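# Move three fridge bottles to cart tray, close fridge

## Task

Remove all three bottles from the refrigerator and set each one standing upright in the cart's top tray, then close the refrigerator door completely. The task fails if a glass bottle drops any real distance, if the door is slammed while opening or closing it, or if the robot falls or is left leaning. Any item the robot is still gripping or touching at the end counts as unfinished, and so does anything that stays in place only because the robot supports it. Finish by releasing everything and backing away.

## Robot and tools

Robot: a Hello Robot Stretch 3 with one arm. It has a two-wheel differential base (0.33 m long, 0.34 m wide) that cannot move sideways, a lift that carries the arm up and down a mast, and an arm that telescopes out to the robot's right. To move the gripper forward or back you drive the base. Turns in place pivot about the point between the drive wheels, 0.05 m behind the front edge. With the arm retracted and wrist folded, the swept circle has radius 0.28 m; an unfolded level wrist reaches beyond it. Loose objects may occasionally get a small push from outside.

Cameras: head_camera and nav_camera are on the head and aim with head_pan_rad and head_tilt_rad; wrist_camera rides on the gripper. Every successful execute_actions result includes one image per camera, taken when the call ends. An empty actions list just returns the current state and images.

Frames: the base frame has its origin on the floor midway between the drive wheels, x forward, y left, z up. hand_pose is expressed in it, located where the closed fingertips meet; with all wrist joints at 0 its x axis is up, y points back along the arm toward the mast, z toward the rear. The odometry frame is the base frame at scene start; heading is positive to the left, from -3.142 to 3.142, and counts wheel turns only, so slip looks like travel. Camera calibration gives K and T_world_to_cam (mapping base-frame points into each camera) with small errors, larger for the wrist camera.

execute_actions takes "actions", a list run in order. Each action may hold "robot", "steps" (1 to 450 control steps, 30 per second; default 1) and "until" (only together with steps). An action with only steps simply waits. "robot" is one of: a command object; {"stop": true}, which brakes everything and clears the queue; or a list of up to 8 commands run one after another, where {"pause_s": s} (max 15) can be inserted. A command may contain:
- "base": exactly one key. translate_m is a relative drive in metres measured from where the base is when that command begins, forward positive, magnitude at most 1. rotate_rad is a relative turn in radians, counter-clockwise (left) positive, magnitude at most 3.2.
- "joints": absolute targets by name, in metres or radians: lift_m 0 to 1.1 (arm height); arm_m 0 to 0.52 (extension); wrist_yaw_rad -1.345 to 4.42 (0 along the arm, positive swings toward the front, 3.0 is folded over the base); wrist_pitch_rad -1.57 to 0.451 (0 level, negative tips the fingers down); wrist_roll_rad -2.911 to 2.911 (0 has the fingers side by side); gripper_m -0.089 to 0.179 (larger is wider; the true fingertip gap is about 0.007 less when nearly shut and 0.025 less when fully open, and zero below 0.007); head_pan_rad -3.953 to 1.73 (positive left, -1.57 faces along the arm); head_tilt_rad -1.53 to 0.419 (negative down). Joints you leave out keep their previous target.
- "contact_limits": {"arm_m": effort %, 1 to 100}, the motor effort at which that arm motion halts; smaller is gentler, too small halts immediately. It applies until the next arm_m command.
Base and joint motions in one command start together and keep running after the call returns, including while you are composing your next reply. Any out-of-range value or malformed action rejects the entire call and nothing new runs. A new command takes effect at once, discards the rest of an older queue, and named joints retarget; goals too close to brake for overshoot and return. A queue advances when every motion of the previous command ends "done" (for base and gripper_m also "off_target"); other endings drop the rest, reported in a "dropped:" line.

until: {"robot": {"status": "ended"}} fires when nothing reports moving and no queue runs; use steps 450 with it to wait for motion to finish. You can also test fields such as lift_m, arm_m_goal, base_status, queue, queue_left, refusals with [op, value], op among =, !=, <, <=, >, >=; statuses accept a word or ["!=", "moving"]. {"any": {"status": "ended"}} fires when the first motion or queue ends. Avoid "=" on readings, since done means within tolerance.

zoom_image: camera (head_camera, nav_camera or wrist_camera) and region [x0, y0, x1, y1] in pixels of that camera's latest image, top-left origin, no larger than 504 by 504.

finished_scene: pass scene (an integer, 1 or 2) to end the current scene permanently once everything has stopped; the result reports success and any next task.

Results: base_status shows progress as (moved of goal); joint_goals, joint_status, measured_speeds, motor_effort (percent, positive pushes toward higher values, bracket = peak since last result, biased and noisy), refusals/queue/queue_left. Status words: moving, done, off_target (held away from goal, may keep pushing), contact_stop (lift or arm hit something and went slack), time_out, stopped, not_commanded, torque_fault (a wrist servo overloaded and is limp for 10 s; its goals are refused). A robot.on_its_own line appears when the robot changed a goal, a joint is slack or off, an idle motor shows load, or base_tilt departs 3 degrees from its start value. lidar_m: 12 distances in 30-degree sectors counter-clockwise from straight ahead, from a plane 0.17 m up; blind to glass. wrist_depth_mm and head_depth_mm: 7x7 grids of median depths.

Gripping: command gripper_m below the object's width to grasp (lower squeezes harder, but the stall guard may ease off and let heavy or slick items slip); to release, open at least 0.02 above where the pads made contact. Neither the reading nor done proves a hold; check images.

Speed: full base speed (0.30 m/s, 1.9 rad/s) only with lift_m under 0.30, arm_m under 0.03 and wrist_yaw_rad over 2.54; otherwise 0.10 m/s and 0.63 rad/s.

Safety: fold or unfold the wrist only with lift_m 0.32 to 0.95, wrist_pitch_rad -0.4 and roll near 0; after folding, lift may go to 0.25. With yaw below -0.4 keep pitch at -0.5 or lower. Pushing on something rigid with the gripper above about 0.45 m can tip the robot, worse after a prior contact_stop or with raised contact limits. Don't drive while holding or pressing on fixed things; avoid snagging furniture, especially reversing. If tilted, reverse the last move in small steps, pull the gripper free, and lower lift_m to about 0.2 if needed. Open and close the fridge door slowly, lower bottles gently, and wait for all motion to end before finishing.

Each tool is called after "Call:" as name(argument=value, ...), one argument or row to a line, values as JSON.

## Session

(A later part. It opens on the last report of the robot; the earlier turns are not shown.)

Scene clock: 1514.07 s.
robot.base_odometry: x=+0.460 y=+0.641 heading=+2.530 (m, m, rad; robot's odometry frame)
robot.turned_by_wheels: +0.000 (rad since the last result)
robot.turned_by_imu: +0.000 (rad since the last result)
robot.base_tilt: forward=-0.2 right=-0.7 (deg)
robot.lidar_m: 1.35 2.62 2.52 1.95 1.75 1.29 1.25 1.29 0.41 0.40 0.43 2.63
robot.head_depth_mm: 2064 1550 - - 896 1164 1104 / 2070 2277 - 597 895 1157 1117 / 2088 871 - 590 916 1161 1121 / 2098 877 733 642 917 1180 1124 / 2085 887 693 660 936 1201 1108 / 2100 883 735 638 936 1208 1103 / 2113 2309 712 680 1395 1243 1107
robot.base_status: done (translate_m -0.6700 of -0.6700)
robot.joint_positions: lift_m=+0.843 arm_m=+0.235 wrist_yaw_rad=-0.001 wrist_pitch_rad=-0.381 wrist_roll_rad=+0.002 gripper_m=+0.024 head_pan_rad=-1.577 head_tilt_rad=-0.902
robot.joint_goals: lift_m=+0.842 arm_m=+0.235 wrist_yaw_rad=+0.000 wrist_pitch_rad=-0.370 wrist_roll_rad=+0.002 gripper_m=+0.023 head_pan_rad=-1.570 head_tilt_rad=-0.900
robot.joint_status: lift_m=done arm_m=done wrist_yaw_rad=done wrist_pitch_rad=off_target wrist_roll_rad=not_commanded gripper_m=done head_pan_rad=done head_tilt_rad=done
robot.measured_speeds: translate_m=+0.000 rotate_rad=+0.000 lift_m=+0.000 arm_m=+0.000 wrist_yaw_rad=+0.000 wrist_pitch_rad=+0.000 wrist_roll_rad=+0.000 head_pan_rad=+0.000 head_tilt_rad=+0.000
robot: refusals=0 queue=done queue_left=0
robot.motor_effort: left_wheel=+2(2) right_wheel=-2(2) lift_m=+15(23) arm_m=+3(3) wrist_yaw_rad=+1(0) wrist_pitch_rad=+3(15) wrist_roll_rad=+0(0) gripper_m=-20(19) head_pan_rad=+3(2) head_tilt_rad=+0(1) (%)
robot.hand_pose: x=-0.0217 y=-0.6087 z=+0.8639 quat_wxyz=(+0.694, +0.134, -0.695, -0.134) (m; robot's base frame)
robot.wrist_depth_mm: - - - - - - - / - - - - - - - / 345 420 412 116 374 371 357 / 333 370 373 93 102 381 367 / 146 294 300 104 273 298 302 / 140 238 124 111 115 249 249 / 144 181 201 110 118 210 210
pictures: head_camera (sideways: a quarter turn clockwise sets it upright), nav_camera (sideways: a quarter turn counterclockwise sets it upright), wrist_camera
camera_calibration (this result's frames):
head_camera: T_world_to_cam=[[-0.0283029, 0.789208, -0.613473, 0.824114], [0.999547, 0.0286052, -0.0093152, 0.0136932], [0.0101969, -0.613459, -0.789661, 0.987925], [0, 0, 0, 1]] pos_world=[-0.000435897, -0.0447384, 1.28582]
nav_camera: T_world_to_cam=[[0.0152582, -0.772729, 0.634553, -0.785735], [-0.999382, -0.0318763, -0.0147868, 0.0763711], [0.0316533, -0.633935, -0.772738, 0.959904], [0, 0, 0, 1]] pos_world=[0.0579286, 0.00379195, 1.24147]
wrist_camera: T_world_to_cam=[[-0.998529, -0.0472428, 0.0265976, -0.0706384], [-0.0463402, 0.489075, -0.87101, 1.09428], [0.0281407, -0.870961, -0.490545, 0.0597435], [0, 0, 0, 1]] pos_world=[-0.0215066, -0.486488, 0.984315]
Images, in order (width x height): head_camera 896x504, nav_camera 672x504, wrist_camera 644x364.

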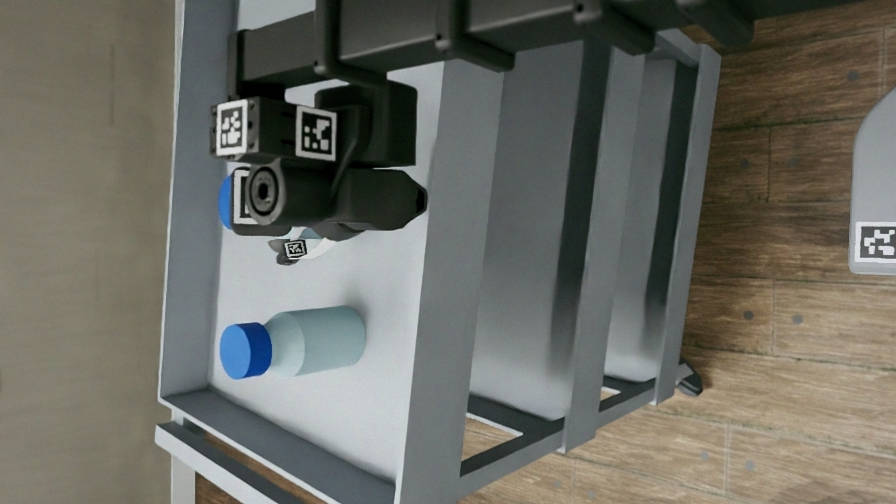

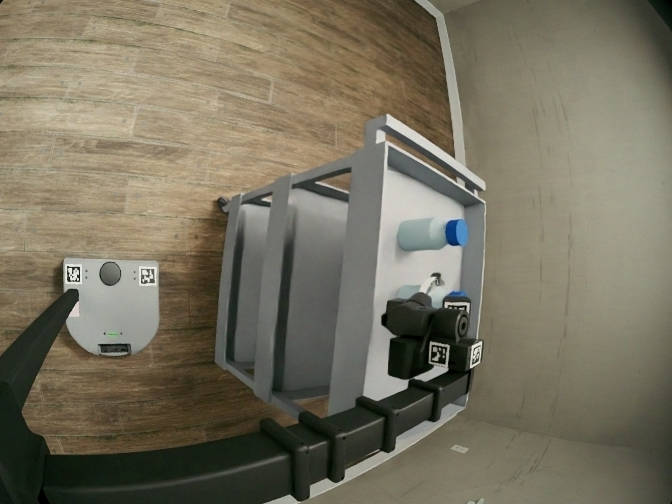

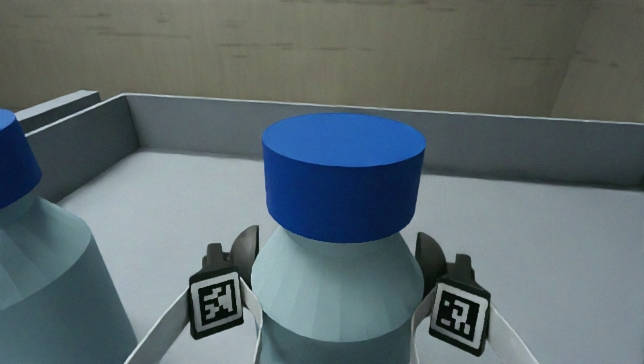

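Call:
execute_actions(
  actions=[
    {"robot": {"joints": {"gripper_m": 0.11}}, "steps": 90, "until": {"robot": {"gripper_m_status": ["!=", "moving"]}}},
    {"steps": 10},
  ],
)

Scene clock: 1522.53 s.
robot.base_odometry: x=+0.460 y=+0.641 heading=+2.530 (m, m, rad; robot's odometry frame)
robot.turned_by_wheels: +0.000 (rad since the last result)
robot.turned_by_imu: +0.000 (rad since the last result)
robot.base_tilt: forward=-0.2 right=-0.7 (deg)
robot.lidar_m: 1.35 2.62 2.52 1.95 1.75 1.29 1.25 1.29 0.41 0.40 0.43 2.63
robot.head_depth_mm: 2070 1546 - - 894 1165 1097 / 2079 2241 - 595 892 1155 1122 / 2079 873 - 588 909 1154 1120 / 2087 874 733 624 914 1176 1124 / 2083 881 695 659 935 1200 1105 / 2109 881 736 634 936 1213 1105 / 2105 2313 712 679 1383 1242 1106
robot.base_status: done (translate_m -0.6700 of -0.6700)
robot.joint_positions: lift_m=+0.843 arm_m=+0.235 wrist_yaw_rad=-0.002 wrist_pitch_rad=-0.383 wrist_roll_rad=+0.002 gripper_m=+0.110 head_pan_rad=-1.577 head_tilt_rad=-0.902
robot.joint_goals: lift_m=+0.842 arm_m=+0.235 wrist_yaw_rad=+0.000 wrist_pitch_rad=-0.370 wrist_roll_rad=+0.002 gripper_m=+0.110 head_pan_rad=-1.570 head_tilt_rad=-0.900
robot.joint_status: lift_m=done arm_m=done wrist_yaw_rad=done wrist_pitch_rad=off_target wrist_roll_rad=not_commanded gripper_m=done head_pan_rad=done head_tilt_rad=done
robot.measured_speeds: translate_m=+0.000 rotate_rad=+0.000 lift_m=+0.000 arm_m=+0.000 wrist_yaw_rad=+0.000 wrist_pitch_rad=+0.000 wrist_roll_rad=+0.000 head_pan_rad=+0.000 head_tilt_rad=+0.000
robot: refusals=0 queue=done queue_left=0
robot.motor_effort: left_wheel=+2(2) right_wheel=-2(2) lift_m=+20(20) arm_m=+3(3) wrist_yaw_rad=+1(1) wrist_pitch_rad=+4(5) wrist_roll_rad=+0(0) gripper_m=+0(81) head_pan_rad=+3(2) head_tilt_rad=+1(1) (%)
robot.hand_pose: x=-0.0219 y=-0.6084 z=+0.8631 quat_wxyz=(+0.694, +0.134, -0.695, -0.136) (m; robot's base frame)
robot.wrist_depth_mm: - - - - - - - / - - - - - - - / 350 415 416 118 371 372 358 / 334 366 351 87 97 375 366 / 145 290 290 89 107 299 299 / 141 235 177 105 119 247 246 / 145 195 200 105 117 - 209
pictures: head_camera (sideways: a quarter turn clockwise sets it upright), nav_camera (sideways: a quarter turn counterclockwise sets it upright), wrist_camera
camera_calibration (this result's frames):
head_camera: T_world_to_cam=[[-0.0283028, 0.789154, -0.613544, 0.824206], [0.999547, 0.0286039, -0.00931829, 0.0136972], [0.0101962, -0.61353, -0.789606, 0.987853], [0, 0, 0, 1]] pos_world=[-0.000435927, -0.0447398, 1.28583]
nav_camera: T_world_to_cam=[[0.0152582, -0.772672, 0.634622, -0.785824], [-0.999382, -0.0318771, -0.0147834, 0.0763667], [0.0316526, -0.634004, -0.772681, 0.959831], [0, 0, 0, 1]] pos_world=[0.0579286, 0.00378653, 1.24147]
wrist_camera: T_world_to_cam=[[-0.998578, -0.0462655, 0.0264842, -0.0701521], [-0.0458413, 0.491632, -0.869596, 1.09373], [0.0272118, -0.869573, -0.493054, 0.0626235], [0, 0, 0, 1]] pos_world=[-0.0216186, -0.486501, 0.983835]
Images, in order (width x height): head_camera 896x504, nav_camera 672x504, wrist_camera 644x364.

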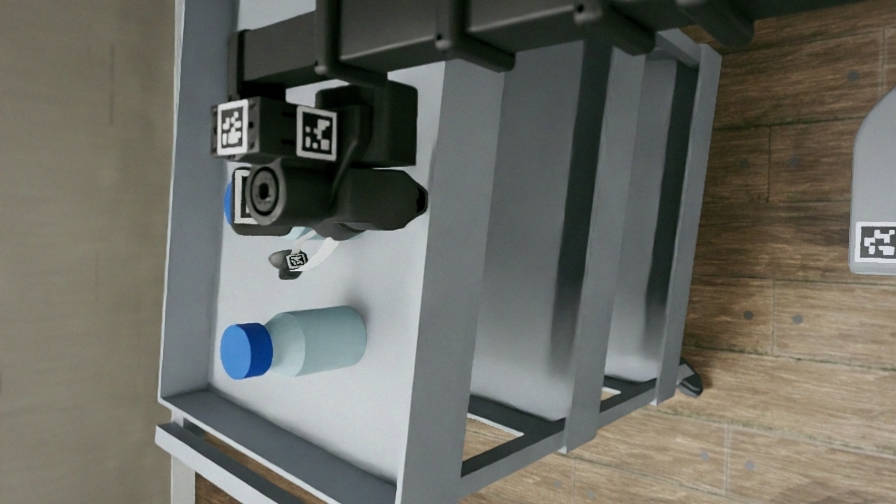

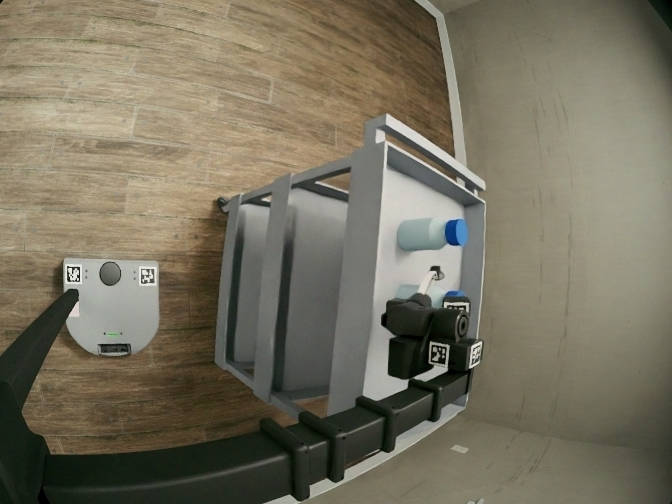

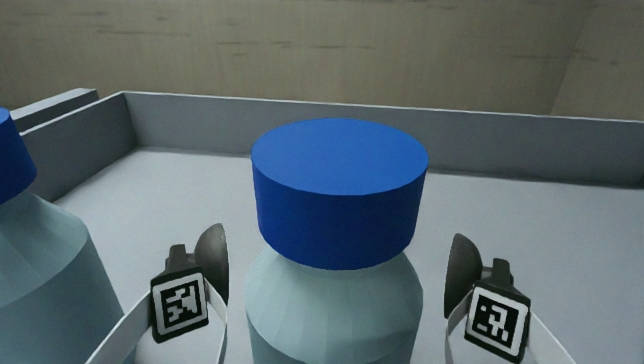

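Call:
execute_actions(
  actions=[
    {"robot": {"joints": {"lift_m": 0.93, "wrist_pitch_rad": -0.39}}, "steps": 120, "until": {"robot": {"lift_m_status": ["!=", "moving"]}}},
    {"robot": {"joints": {"arm_m": 0.0}}, "steps": 200, "until": {"robot": {"arm_m_status": ["!=", "moving"]}}},
  ],
)

Scene clock: 1535.63 s.
robot.base_odometry: x=+0.460 y=+0.641 heading=+2.530 (m, m, rad; robot's odometry frame)
robot.turned_by_wheels: +0.000 (rad since the last result)
robot.turned_by_imu: +0.001 (rad since the last result)
robot.base_tilt: forward=-0.2 right=-0.7 (deg)
robot.lidar_m: 1.35 2.61 2.52 1.95 1.76 1.30 1.25 1.29 0.41 0.40 0.43 2.63
robot.head_depth_mm: 2069 866 755 - - - 1095 / 2076 874 753 - - - 1123 / 2083 865 658 - - - 1117 / 2087 877 733 603 914 1178 1122 / 2105 881 696 661 933 1198 1102 / 2103 881 733 635 937 1216 1105 / 2136 2277 713 679 1401 1243 1105
robot.base_status: done (translate_m -0.6700 of -0.6700)
robot.joint_positions: lift_m=+0.929 arm_m=+0.001 wrist_yaw_rad=-0.001 wrist_pitch_rad=-0.404 wrist_roll_rad=+0.002 gripper_m=+0.110 head_pan_rad=-1.577 head_tilt_rad=-0.902
robot.joint_goals: lift_m=+0.930 arm_m=+0.000 wrist_yaw_rad=+0.000 wrist_pitch_rad=-0.390 wrist_roll_rad=+0.002 gripper_m=+0.110 head_pan_rad=-1.570 head_tilt_rad=-0.900
robot.joint_status: lift_m=done arm_m=done wrist_yaw_rad=done wrist_pitch_rad=done wrist_roll_rad=not_commanded gripper_m=done head_pan_rad=done head_tilt_rad=done
robot.measured_speeds: translate_m=+0.000 rotate_rad=+0.000 lift_m=+0.000 arm_m=+0.000 wrist_yaw_rad=+0.000 wrist_pitch_rad=+0.000 wrist_roll_rad=+0.000 head_pan_rad=+0.000 head_tilt_rad=+0.000
robot: refusals=0 queue=done queue_left=0
robot.motor_effort: left_wheel=+2(2) right_wheel=-2(2) lift_m=+53(54) arm_m=-5(5) wrist_yaw_rad=+0(1) wrist_pitch_rad=+4(3) wrist_roll_rad=+0(0) gripper_m=+0(0) head_pan_rad=+3(2) head_tilt_rad=+1(0) (%)
robot.hand_pose: x=-0.0217 y=-0.3718 z=+0.9451 quat_wxyz=(+0.692, +0.142, -0.693, -0.143) (m; robot's base frame)
robot.wrist_depth_mm: - - - - - - - / - - - - - - - / - 545 619 625 625 614 - / 395 471 383 365 536 529 477 / 365 415 396 394 423 424 395 / 274 314 347 352 346 351 349 / 324 290 268 249 237 - 300
pictures: head_camera (sideways: a quarter turn clockwise sets it upright), nav_camera (sideways: a quarter turn counterclockwise sets it upright), wrist_camera
camera_calibration (this result's frames):
head_camera: T_world_to_cam=[[-0.028311, 0.789109, -0.6136, 0.82428], [0.999547, 0.0286132, -0.00932076, 0.0137004], [0.010202, -0.613586, -0.789562, 0.987796], [0, 0, 0, 1]] pos_world=[-0.000435485, -0.044741, 1.28583]
nav_camera: T_world_to_cam=[[0.0152662, -0.772627, 0.634677, -0.785896], [-0.999382, -0.0318882, -0.0147807, 0.0763632], [0.0316586, -0.634059, -0.772636, 0.959772], [0, 0, 0, 1]] pos_world=[0.0579285, 0.00378273, 1.24147]
wrist_camera: T_world_to_cam=[[-0.998545, -0.0475261, 0.0254721, -0.0607237], [-0.046176, 0.509743, -0.859087, 1.04555], [0.0278448, -0.859013, -0.511196, 0.329904], [0, 0, 0, 1]] pos_world=[-0.0215421, -0.252456, 1.06841]
Images, in order (width x height): head_camera 896x504, nav_camera 672x504, wrist_camera 644x364.

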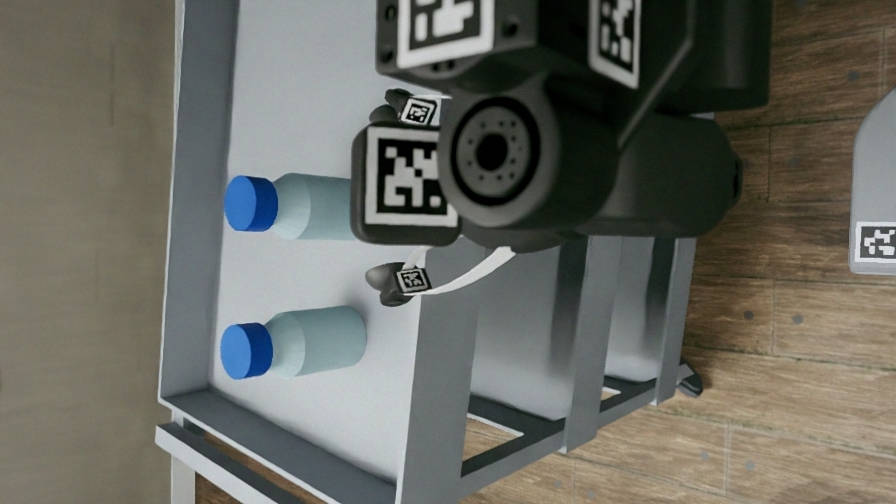

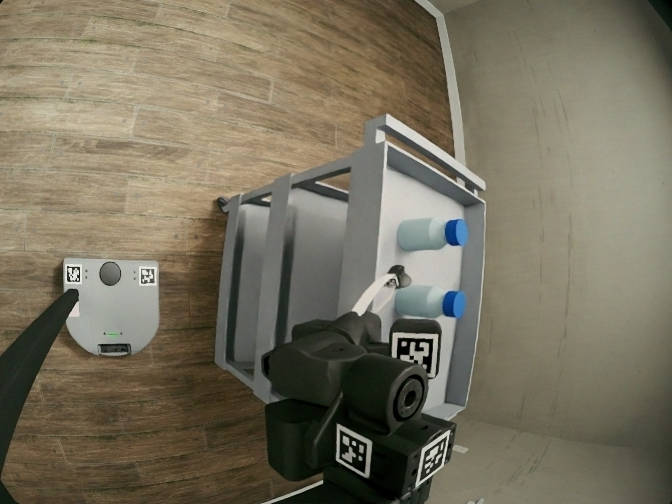

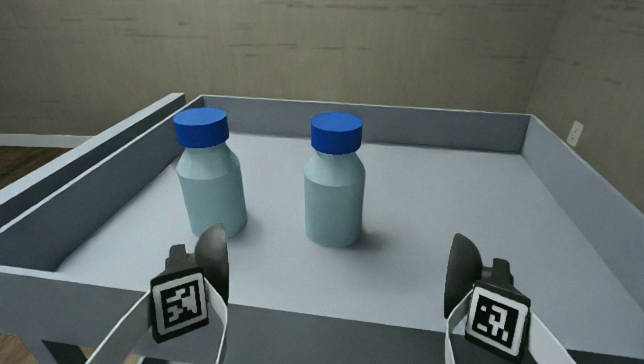

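Call:
execute_actions(
  actions=[
    {"robot": {"base": {"translate_m": 1.0}}, "steps": 400, "until": {"robot": {"translate_m": [">=", 0.7]}}},
    {"robot": {"base": {"translate_m": 0.70}, "joints": {"lift_m": 0.96, "gripper_m": 0.16, "head_tilt_rad": -0.6}}, "steps": 400, "until": {"robot": {"status": "ended"}}},
    {"robot": {"base": {"rotate_rad": 1.55}}, "steps": 300, "until": {"robot": {"status": "ended"}}},
  ],
)

Scene clock: 1582.63 s.
robot.base_odometry: x=-0.687 y=+1.446 heading=-2.204 (m, m, rad; robot's odometry frame)
robot.turned_by_wheels: +1.550 (rad since the last result)
robot.turned_by_imu: +1.585 (rad since the last result)
robot.base_tilt: forward=-0.2 right=-0.7 (deg)
robot.lidar_m: 0.24 0.25 2.75 1.62 1.36 2.45 2.34 1.63 0.62 0.85 0.35 0.25
robot.head_depth_mm: 757 753 748 695 - - - / 810 896 953 760 1040 - - / 811 898 762 759 - - - / 812 900 961 756 1108 1221 1134 / 812 900 958 757 1108 1205 1134 / 781 809 817 722 842 891 1002 / 541 550 571 639 695 698 703
robot.base_status: done (rotate_rad +1.5499 of +1.5500)
robot.joint_positions: lift_m=+0.959 arm_m=+0.001 wrist_yaw_rad=-0.001 wrist_pitch_rad=-0.405 wrist_roll_rad=+0.002 gripper_m=+0.160 head_pan_rad=-1.577 head_tilt_rad=-0.606
robot.joint_goals: lift_m=+0.960 arm_m=+0.000 wrist_yaw_rad=+0.000 wrist_pitch_rad=-0.390 wrist_roll_rad=+0.002 gripper_m=+0.160 head_pan_rad=-1.570 head_tilt_rad=-0.600
robot.joint_status: lift_m=done arm_m=done wrist_yaw_rad=done wrist_pitch_rad=done wrist_roll_rad=not_commanded gripper_m=done head_pan_rad=done head_tilt_rad=done
robot.measured_speeds: translate_m=+0.000 rotate_rad=+0.000 lift_m=+0.000 arm_m=+0.000 wrist_yaw_rad=+0.000 wrist_pitch_rad=+0.000 wrist_roll_rad=+0.000 head_pan_rad=+0.000 head_tilt_rad=+0.000
robot: refusals=0 queue=done queue_left=0
robot.motor_effort: left_wheel=-2(7) right_wheel=+1(3) lift_m=+53(55) arm_m=-4(5) wrist_yaw_rad=+1(0) wrist_pitch_rad=+4(4) wrist_roll_rad=+0(0) gripper_m=+0(85) head_pan_rad=+3(3) head_tilt_rad=+2(19) (%)
robot.hand_pose: x=-0.0217 y=-0.3717 z=+0.9751 quat_wxyz=(+0.692, +0.142, -0.693, -0.143) (m; robot's base frame)
robot.wrist_depth_mm: 295 396 666 691 667 423 287 / 313 399 647 666 606 424 306 / 339 399 475 485 482 421 330 / 362 390 614 918 399 383 368 / 343 425 817 901 838 417 - / 345 - 703 732 735 482 - / 329 522 636 633 633 519 -
pictures: head_camera (sideways: a quarter turn clockwise sets it upright), nav_camera (sideways: a quarter turn counterclockwise sets it upright), wrist_camera
camera_calibration (this result's frames):
head_camera: T_world_to_cam=[[-0.0296031, 0.575758, -0.817084, 1.08948], [0.999521, 0.024414, -0.0190095, 0.0263198], [0.00900337, -0.817256, -0.576205, 0.710301], [0, 0, 0, 1]] pos_world=[-0.000450321, -0.0474211, 1.29998]
nav_camera: T_world_to_cam=[[0.0165902, -0.55384, 0.832458, -1.04368], [-0.999397, -0.0345784, -0.00308799, 0.0611442], [0.0304953, -0.831905, -0.554079, 0.675499], [0, 0, 0, 1]] pos_world=[0.0578226, -0.0139644, 1.24329]
wrist_camera: T_world_to_cam=[[-0.998545, -0.0475339, 0.0254567, -0.0614717], [-0.0461758, 0.510022, -0.858921, 1.07117], [0.0278444, -0.858847, -0.511475, 0.34557], [0, 0, 0, 1]] pos_world=[-0.0215422, -0.252452, 1.09837]
Images, in order (width x height): head_camera 896x504, nav_camera 672x504, wrist_camera 644x364.

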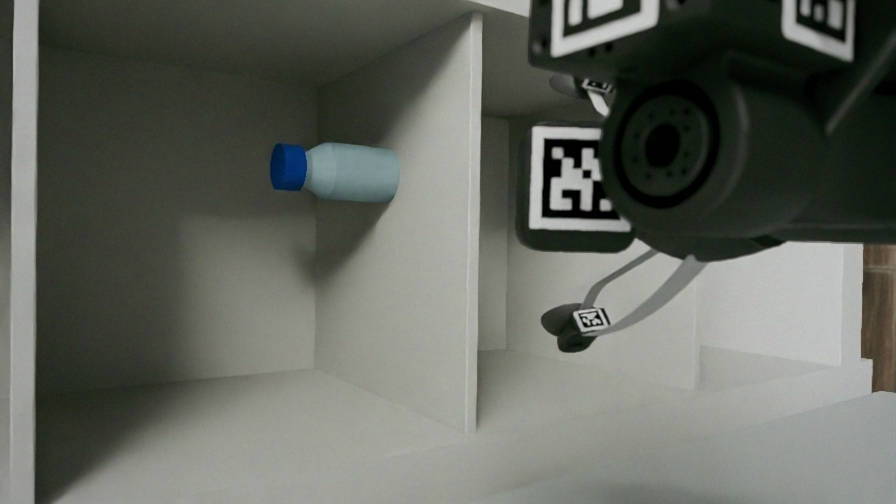

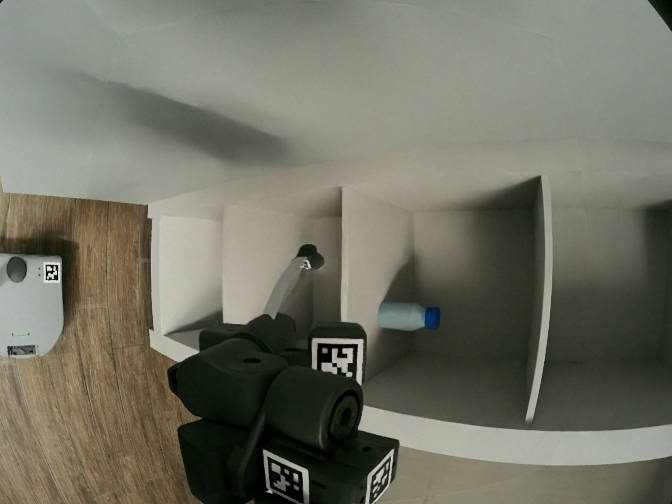

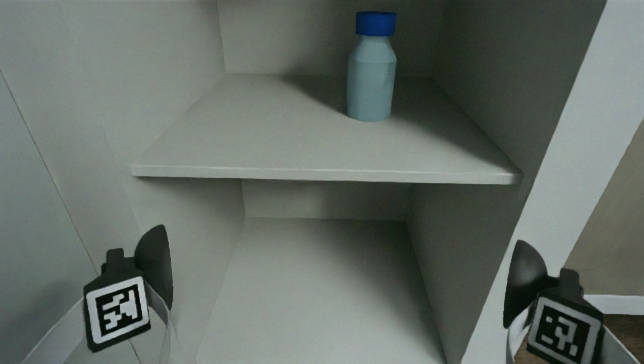

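Call:
execute_actions(
  actions=[
    {"robot": {"base": {"translate_m": -0.051}, "joints": {"lift_m": 0.968}}, "steps": 100, "until": {"robot": {"status": "ended"}}},
    {"robot": {"joints": {"arm_m": 0.22}}, "steps": 200, "until": {"robot": {"status": "ended"}}},
  ],
)

Scene clock: 1621.40 s.
robot.base_odometry: x=-0.657 y=+1.487 heading=-2.204 (m, m, rad; robot's odometry frame)
robot.turned_by_wheels: +0.000 (rad since the last result)
robot.turned_by_imu: +0.000 (rad since the last result)
robot.base_tilt: forward=-0.2 right=-0.7 (deg)
robot.lidar_m: 0.29 2.30 2.74 1.47 1.23 2.39 2.29 1.64 0.60 0.70 0.43 0.31
robot.head_depth_mm: 600 598 - 632 719 1376 1219 / 800 857 - - 883 898 1079 / 810 903 - - 1073 1201 1137 / 815 901 958 795 1069 1202 1135 / 814 903 964 756 1072 1205 1134 / 818 892 929 755 1006 944 1109 / 683 695 699 690 763 825 852
robot.base_status: done (translate_m -0.0510 of -0.0510)
robot.joint_positions: lift_m=+0.967 arm_m=+0.220 wrist_yaw_rad=-0.001 wrist_pitch_rad=-0.405 wrist_roll_rad=+0.002 gripper_m=+0.160 head_pan_rad=-1.577 head_tilt_rad=-0.606
robot.joint_goals: lift_m=+0.968 arm_m=+0.220 wrist_yaw_rad=+0.000 wrist_pitch_rad=-0.390 wrist_roll_rad=+0.002 gripper_m=+0.160 head_pan_rad=-1.570 head_tilt_rad=-0.600
robot.joint_status: lift_m=done arm_m=done wrist_yaw_rad=done wrist_pitch_rad=done wrist_roll_rad=not_commanded gripper_m=done head_pan_rad=done head_tilt_rad=done
robot.measured_speeds: translate_m=+0.000 rotate_rad=+0.000 lift_m=+0.000 arm_m=+0.000 wrist_yaw_rad=+0.000 wrist_pitch_rad=+0.000 wrist_roll_rad=+0.000 head_pan_rad=+0.000 head_tilt_rad=+0.000
robot: refusals=0 queue=done queue_left=0
robot.motor_effort: left_wheel=-2(8) right_wheel=+0(1) lift_m=+53(54) arm_m=+3(4) wrist_yaw_rad=+0(1) wrist_pitch_rad=+5(5) wrist_roll_rad=+0(0) gripper_m=+0(0) head_pan_rad=+2(3) head_tilt_rad=+2(2) (%)
robot.hand_pose: x=-0.0217 y=-0.5908 z=+0.9831 quat_wxyz=(+0.692, +0.142, -0.693, -0.143) (m; robot's base frame)
robot.wrist_depth_mm: 350 481 491 480 475 317 207 / 345 501 528 280 514 314 205 / 347 455 494 288 498 312 206 / 338 366 372 320 375 310 204 / 294 307 296 298 300 287 203 / 245 - 245 248 249 249 194 / 211 205 212 212 212 212 180
pictures: head_camera (sideways: a quarter turn clockwise sets it upright), nav_camera (sideways: a quarter turn counterclockwise sets it upright), wrist_camera
camera_calibration (this result's frames):
head_camera: T_world_to_cam=[[-0.0296034, 0.575683, -0.817137, 1.08955], [0.999521, 0.024412, -0.0190123, 0.0263234], [0.00900286, -0.817308, -0.57613, 0.710204], [0, 0, 0, 1]] pos_world=[-0.000450333, -0.0474213, 1.29998]
nav_camera: T_world_to_cam=[[0.0165906, -0.553764, 0.832509, -1.04374], [-0.999397, -0.0345784, -0.00308429, 0.0611394], [0.0304948, -0.831956, -0.554004, 0.675401], [0, 0, 0, 1]] pos_world=[0.0578226, -0.0139698, 1.24329]
wrist_camera: T_world_to_cam=[[-0.998542, -0.0476, 0.0254548, -0.0721107], [-0.046209, 0.51005, -0.858903, 1.18978], [0.0279005, -0.858827, -0.511506, 0.161571], [0, 0, 0, 1]] pos_world=[-0.0215352, -0.471516, 1.10638]
Images, in order (width x height): head_camera 896x504, nav_camera 672x504, wrist_camera 644x364.

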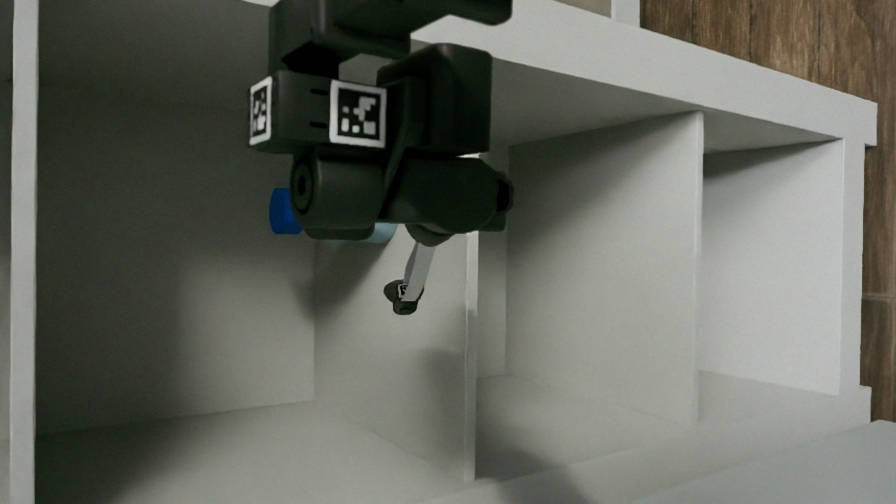

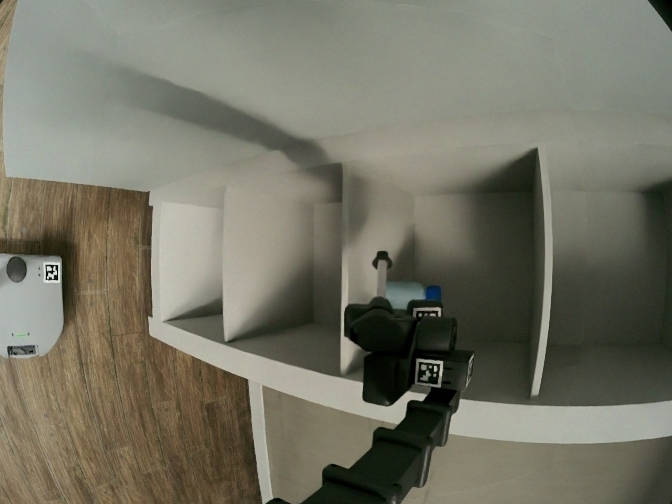

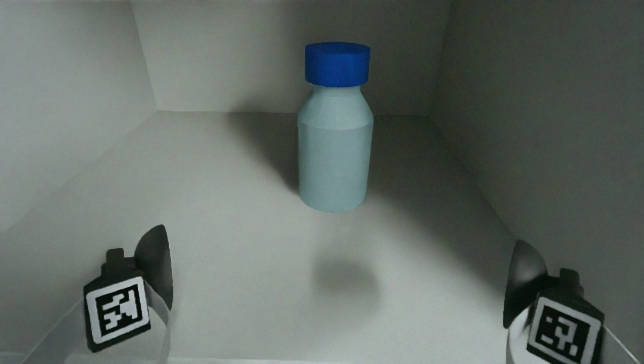

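Call:
execute_actions(
  actions=[
    {"robot": {"joints": {"arm_m": 0.36, "lift_m": 0.963}}, "steps": 200, "until": {"robot": {"status": "ended"}}},
  ],
)

Scene clock: 1665.87 s.
robot.base_odometry: x=-0.657 y=+1.487 heading=-2.204 (m, m, rad; robot's odometry frame)
robot.turned_by_wheels: +0.000 (rad since the last result)
robot.turned_by_imu: +0.000 (rad since the last result)
robot.base_tilt: forward=-0.2 right=-0.7 (deg)
robot.lidar_m: 0.29 2.29 2.74 1.47 1.24 2.39 2.29 1.64 0.60 0.70 0.43 0.31
robot.head_depth_mm: 601 596 - 659 716 1374 1212 / 800 857 - 743 882 902 1077 / 810 886 - 758 1073 1210 1137 / 813 902 961 756 1075 1199 1141 / 815 904 962 759 1072 1207 1138 / 814 892 930 756 1005 944 1107 / 682 694 702 690 762 827 850
robot.base_status: done (translate_m -0.0510 of -0.0510)
robot.joint_positions: lift_m=+0.964 arm_m=+0.360 wrist_yaw_rad=-0.001 wrist_pitch_rad=-0.405 wrist_roll_rad=+0.002 gripper_m=+0.160 head_pan_rad=-1.577 head_tilt_rad=-0.606
robot.joint_goals: lift_m=+0.963 arm_m=+0.360 wrist_yaw_rad=+0.000 wrist_pitch_rad=-0.390 wrist_roll_rad=+0.002 gripper_m=+0.160 head_pan_rad=-1.570 head_tilt_rad=-0.600
robot.joint_status: lift_m=done arm_m=done wrist_yaw_rad=done wrist_pitch_rad=done wrist_roll_rad=not_commanded gripper_m=done head_pan_rad=done head_tilt_rad=done
robot.measured_speeds: translate_m=+0.000 rotate_rad=+0.000 lift_m=+0.000 arm_m=+0.000 wrist_yaw_rad=+0.000 wrist_pitch_rad=+0.000 wrist_roll_rad=+0.000 head_pan_rad=+0.000 head_tilt_rad=+0.000
robot: refusals=0 queue=done queue_left=0
robot.motor_effort: left_wheel=-1(2) right_wheel=+0(0) lift_m=+20(52) arm_m=+3(3) wrist_yaw_rad=+0(0) wrist_pitch_rad=+4(5) wrist_roll_rad=+0(0) gripper_m=+0(1) head_pan_rad=+3(3) head_tilt_rad=+2(2) (%)
robot.hand_pose: x=-0.0217 y=-0.7308 z=+0.9792 quat_wxyz=(+0.692, +0.142, -0.693, -0.143) (m; robot's base frame)
robot.wrist_depth_mm: 344 362 360 357 351 310 203 / 347 386 390 375 387 308 203 / 349 422 425 140 412 306 202 / 340 358 358 158 366 305 201 / 286 299 289 160 280 282 199 / 240 - 241 178 242 243 190 / 205 201 207 197 209 209 177
pictures: head_camera (sideways: a quarter turn clockwise sets it upright), nav_camera (sideways: a quarter turn counterclockwise sets it upright), wrist_camera
camera_calibration (this result's frames):
head_camera: T_world_to_cam=[[-0.0296036, 0.575638, -0.817168, 1.08959], [0.999521, 0.0244108, -0.019014, 0.0263256], [0.00900257, -0.81734, -0.576085, 0.710145], [0, 0, 0, 1]] pos_world=[-0.00045034, -0.0474214, 1.29998]
nav_camera: T_world_to_cam=[[0.0165908, -0.553718, 0.832539, -1.04378], [-0.999397, -0.0345785, -0.00308207, 0.0611365], [0.0304945, -0.831986, -0.553958, 0.675341], [0, 0, 0, 1]] pos_world=[0.0578226, -0.013973, 1.24329]
wrist_camera: T_world_to_cam=[[-0.998542, -0.0476004, 0.0254543, -0.0786767], [-0.0462091, 0.510064, -0.858895, 1.25788], [0.0279004, -0.858819, -0.51152, 0.0393839], [0, 0, 0, 1]] pos_world=[-0.0215352, -0.611521, 1.10254]
Images, in order (width x height): head_camera 896x504, nav_camera 672x504, wrist_camera 644x364.

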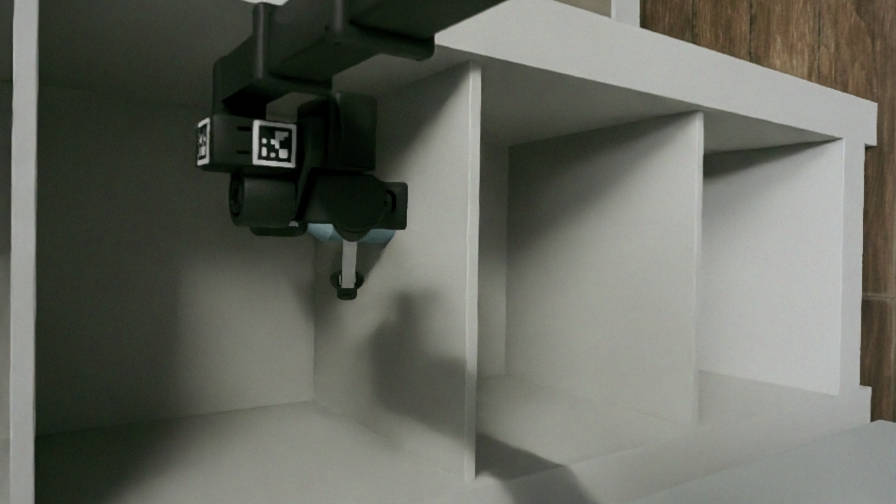

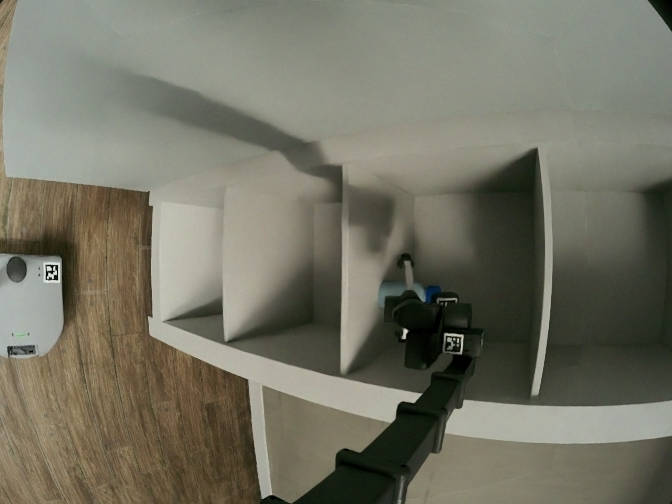

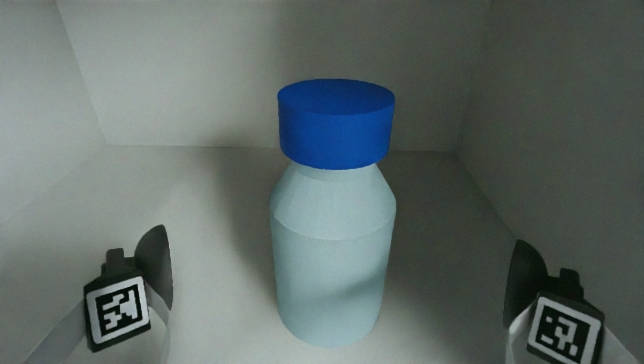

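Call:
execute_actions(
  actions=[
    {"robot": {"base": {"translate_m": 0.004}, "joints": {"arm_m": 0.41}}, "steps": 120, "until": {"robot": {"status": "ended"}}},
  ],
)

Scene clock: 1679.47 s.
robot.base_odometry: x=-0.659 y=+1.484 heading=-2.204 (m, m, rad; robot's odometry frame)
robot.turned_by_wheels: +0.000 (rad since the last result)
robot.turned_by_imu: +0.000 (rad since the last result)
robot.base_tilt: forward=-0.2 right=-0.7 (deg)
robot.lidar_m: 0.29 2.29 2.75 1.48 1.24 2.40 2.30 1.64 0.60 0.72 0.42 0.30
robot.head_depth_mm: 614 610 - 657 717 1376 1221 / 799 859 838 759 903 904 1092 / 812 882 - 759 1070 1204 1139 / 812 900 963 758 1072 1208 1135 / 812 902 963 756 1068 1199 1138 / 815 891 932 754 1007 945 1106 / 670 683 689 691 749 823 839
robot.base_status: done (translate_m +0.0040 of +0.0040)
robot.joint_positions: lift_m=+0.964 arm_m=+0.410 wrist_yaw_rad=-0.001 wrist_pitch_rad=-0.405 wrist_roll_rad=+0.002 gripper_m=+0.160 head_pan_rad=-1.577 head_tilt_rad=-0.606
robot.joint_goals: lift_m=+0.963 arm_m=+0.410 wrist_yaw_rad=+0.000 wrist_pitch_rad=-0.390 wrist_roll_rad=+0.002 gripper_m=+0.160 head_pan_rad=-1.570 head_tilt_rad=-0.600
robot.joint_status: lift_m=done arm_m=done wrist_yaw_rad=done wrist_pitch_rad=done wrist_roll_rad=not_commanded gripper_m=done head_pan_rad=done head_tilt_rad=done
robot.measured_speeds: translate_m=+0.000 rotate_rad=+0.000 lift_m=+0.000 arm_m=+0.000 wrist_yaw_rad=+0.000 wrist_pitch_rad=+0.000 wrist_roll_rad=+0.000 head_pan_rad=+0.000 head_tilt_rad=+0.000
robot: refusals=0 queue=done queue_left=0
robot.motor_effort: left_wheel=-2(3) right_wheel=+0(5) lift_m=+20(20) arm_m=+3(3) wrist_yaw_rad=+1(1) wrist_pitch_rad=+4(4) wrist_roll_rad=+0(0) gripper_m=+1(0) head_pan_rad=+2(3) head_tilt_rad=+2(2) (%)
robot.hand_pose: x=-0.0217 y=-0.7808 z=+0.9792 quat_wxyz=(+0.692, +0.142, -0.693, -0.143) (m; robot's base frame)
robot.wrist_depth_mm: 315 314 309 307 308 297 208 / 337 342 335 334 332 313 206 / 344 370 367 119 351 309 206 / 338 359 363 95 100 312 204 / 288 298 289 102 271 281 204 / 239 - 241 115 127 245 193 / 205 201 207 118 197 210 181
pictures: head_camera (sideways: a quarter turn clockwise sets it upright), nav_camera (sideways: a quarter turn counterclockwise sets it upright), wrist_camera
camera_calibration (this result's frames):
head_camera: T_world_to_cam=[[-0.0296036, 0.575633, -0.817172, 1.08959], [0.999521, 0.0244107, -0.0190142, 0.0263258], [0.00900255, -0.817344, -0.57608, 0.710139], [0, 0, 0, 1]] pos_world=[-0.00045034, -0.0474214, 1.29998]
nav_camera: T_world_to_cam=[[0.0165908, -0.553713, 0.832542, -1.04379], [-0.999397, -0.0345785, -0.00308182, 0.0611361], [0.0304945, -0.831989, -0.553953, 0.675335], [0, 0, 0, 1]] pos_world=[0.0578226, -0.0139734, 1.24329]
wrist_camera: T_world_to_cam=[[-0.998542, -0.0476003, 0.0254542, -0.0810566], [-0.0462091, 0.510064, -0.858895, 1.28338], [0.0279004, -0.858819, -0.51152, -0.00355613], [0, 0, 0, 1]] pos_world=[-0.0215352, -0.66152, 1.10254]
Images, in order (width x height): head_camera 896x504, nav_camera 672x504, wrist_camera 644x364.

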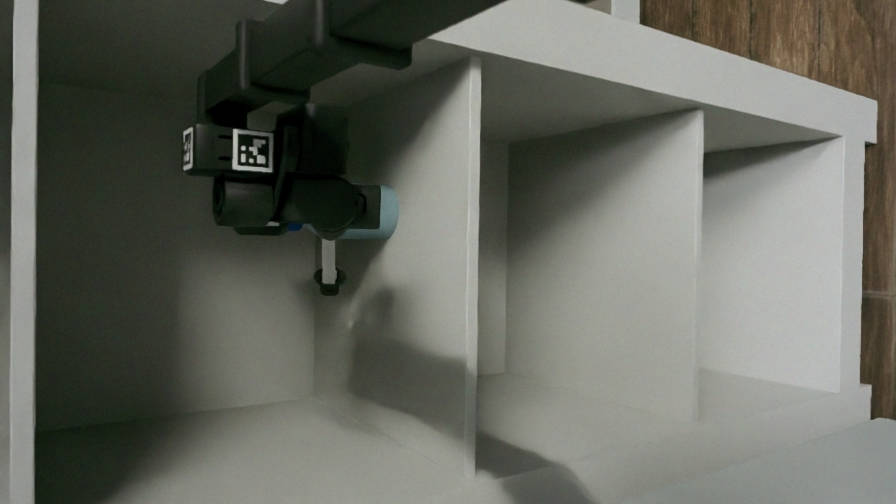

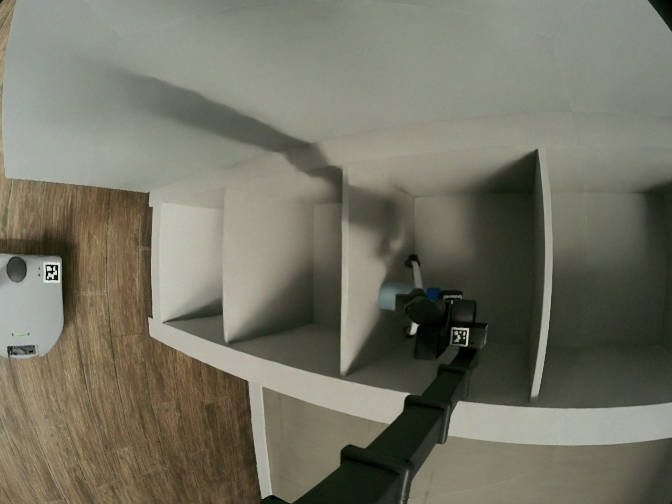

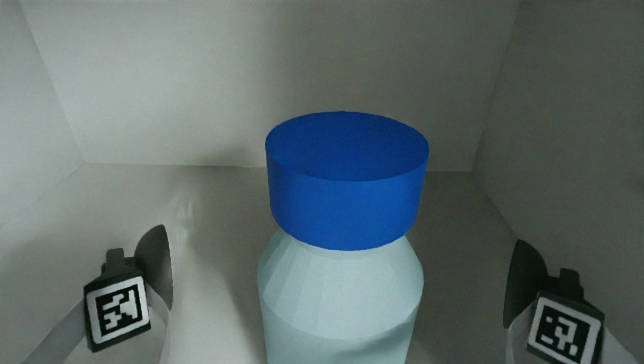

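Call:
execute_actions(
  actions=[
    {"robot": {"joints": {"gripper_m": 0.02}}, "steps": 120, "until": {"robot": {"status": "ended"}}},
    {"steps": 10},
  ],
)

Scene clock: 1685.97 s.
robot.base_odometry: x=-0.659 y=+1.484 heading=-2.204 (m, m, rad; robot's odometry frame)
robot.turned_by_wheels: +0.000 (rad since the last result)
robot.turned_by_imu: +0.000 (rad since the last result)
robot.base_tilt: forward=-0.2 right=-0.7 (deg)
robot.lidar_m: 0.29 2.29 2.74 1.48 1.24 2.40 2.30 1.64 0.60 0.72 0.42 0.30
robot.head_depth_mm: 613 611 - 657 717 1372 1215 / 798 858 840 757 900 902 1093 / 810 885 - 759 1072 1211 1140 / 813 899 961 758 1073 1207 1137 / 814 902 963 759 1073 1205 1140 / 816 890 925 755 1005 947 1105 / 672 682 689 691 750 825 839
robot.base_status: done (translate_m +0.0040 of +0.0040)
robot.joint_positions: lift_m=+0.964 arm_m=+0.410 wrist_yaw_rad=-0.002 wrist_pitch_rad=-0.412 wrist_roll_rad=+0.002 gripper_m=+0.021 head_pan_rad=-1.577 head_tilt_rad=-0.606
robot.joint_goals: lift_m=+0.963 arm_m=+0.410 wrist_yaw_rad=+0.000 wrist_pitch_rad=-0.390 wrist_roll_rad=+0.002 gripper_m=+0.020 head_pan_rad=-1.570 head_tilt_rad=-0.600
robot.joint_status: lift_m=done arm_m=done wrist_yaw_rad=done wrist_pitch_rad=done wrist_roll_rad=not_commanded gripper_m=done head_pan_rad=done head_tilt_rad=done
robot.measured_speeds: translate_m=+0.000 rotate_rad=+0.000 lift_m=+0.000 arm_m=+0.000 wrist_yaw_rad=+0.000 wrist_pitch_rad=+0.000 wrist_roll_rad=+0.000 head_pan_rad=+0.000 head_tilt_rad=+0.000
robot: refusals=0 queue=done queue_left=0
robot.motor_effort: left_wheel=-3(3) right_wheel=+1(2) lift_m=+22(21) arm_m=+2(3) wrist_yaw_rad=+1(1) wrist_pitch_rad=+6(8) wrist_roll_rad=+0(0) gripper_m=-20(96) head_pan_rad=+3(3) head_tilt_rad=+2(2) (%)
robot.hand_pose: x=-0.0219 y=-0.7800 z=+0.9776 quat_wxyz=(+0.692, +0.144, -0.693, -0.146) (m; robot's base frame)
robot.wrist_depth_mm: 314 313 313 307 307 297 206 / 333 340 338 335 330 312 205 / 346 373 370 115 351 311 205 / 334 352 353 91 97 311 204 / 282 283 285 96 123 279 202 / 235 236 127 110 115 241 202 / 203 203 198 111 121 206 195
pictures: head_camera (sideways: a quarter turn clockwise sets it upright), nav_camera (sideways: a quarter turn counterclockwise sets it upright), wrist_camera
camera_calibration (this result's frames):
head_camera: T_world_to_cam=[[-0.0296041, 0.575562, -0.817222, 1.08966], [0.999521, 0.024409, -0.0190168, 0.0263293], [0.00900225, -0.817394, -0.576009, 0.710046], [0, 0, 0, 1]] pos_world=[-0.000450341, -0.0474215, 1.29999]
nav_camera: T_world_to_cam=[[0.0165912, -0.55364, 0.832591, -1.04385], [-0.999397, -0.0345787, -0.00307828, 0.0611315], [0.0304942, -0.832038, -0.55388, 0.67524], [0, 0, 0, 1]] pos_world=[0.0578225, -0.0139785, 1.24329]
wrist_camera: T_world_to_cam=[[-0.998589, -0.0467931, 0.0251195, -0.0802444], [-0.0456972, 0.516032, -0.855349, 1.2828], [0.027062, -0.85529, -0.517442, 0.00478576], [0, 0, 0, 1]] pos_world=[-0.0216402, -0.661629, 1.10174]
Images, in order (width x height): head_camera 896x504, nav_camera 672x504, wrist_camera 644x364.

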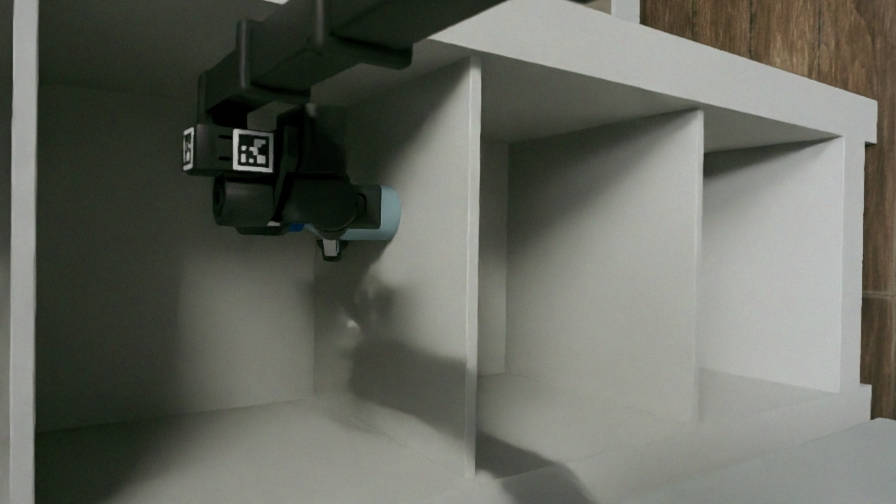

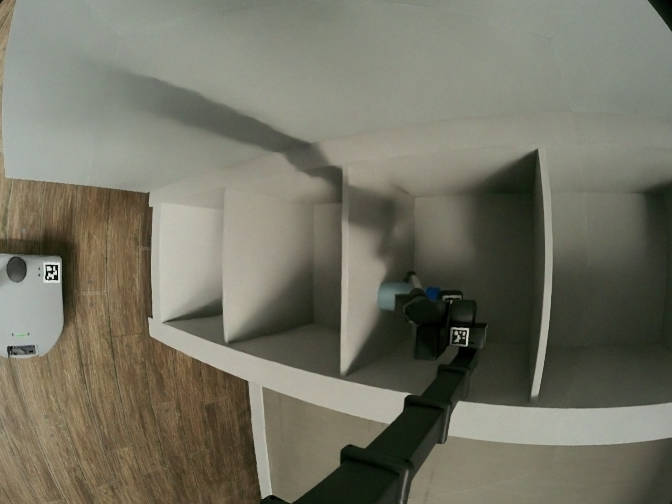

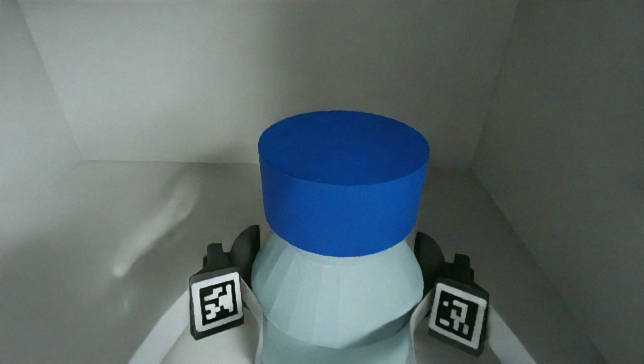

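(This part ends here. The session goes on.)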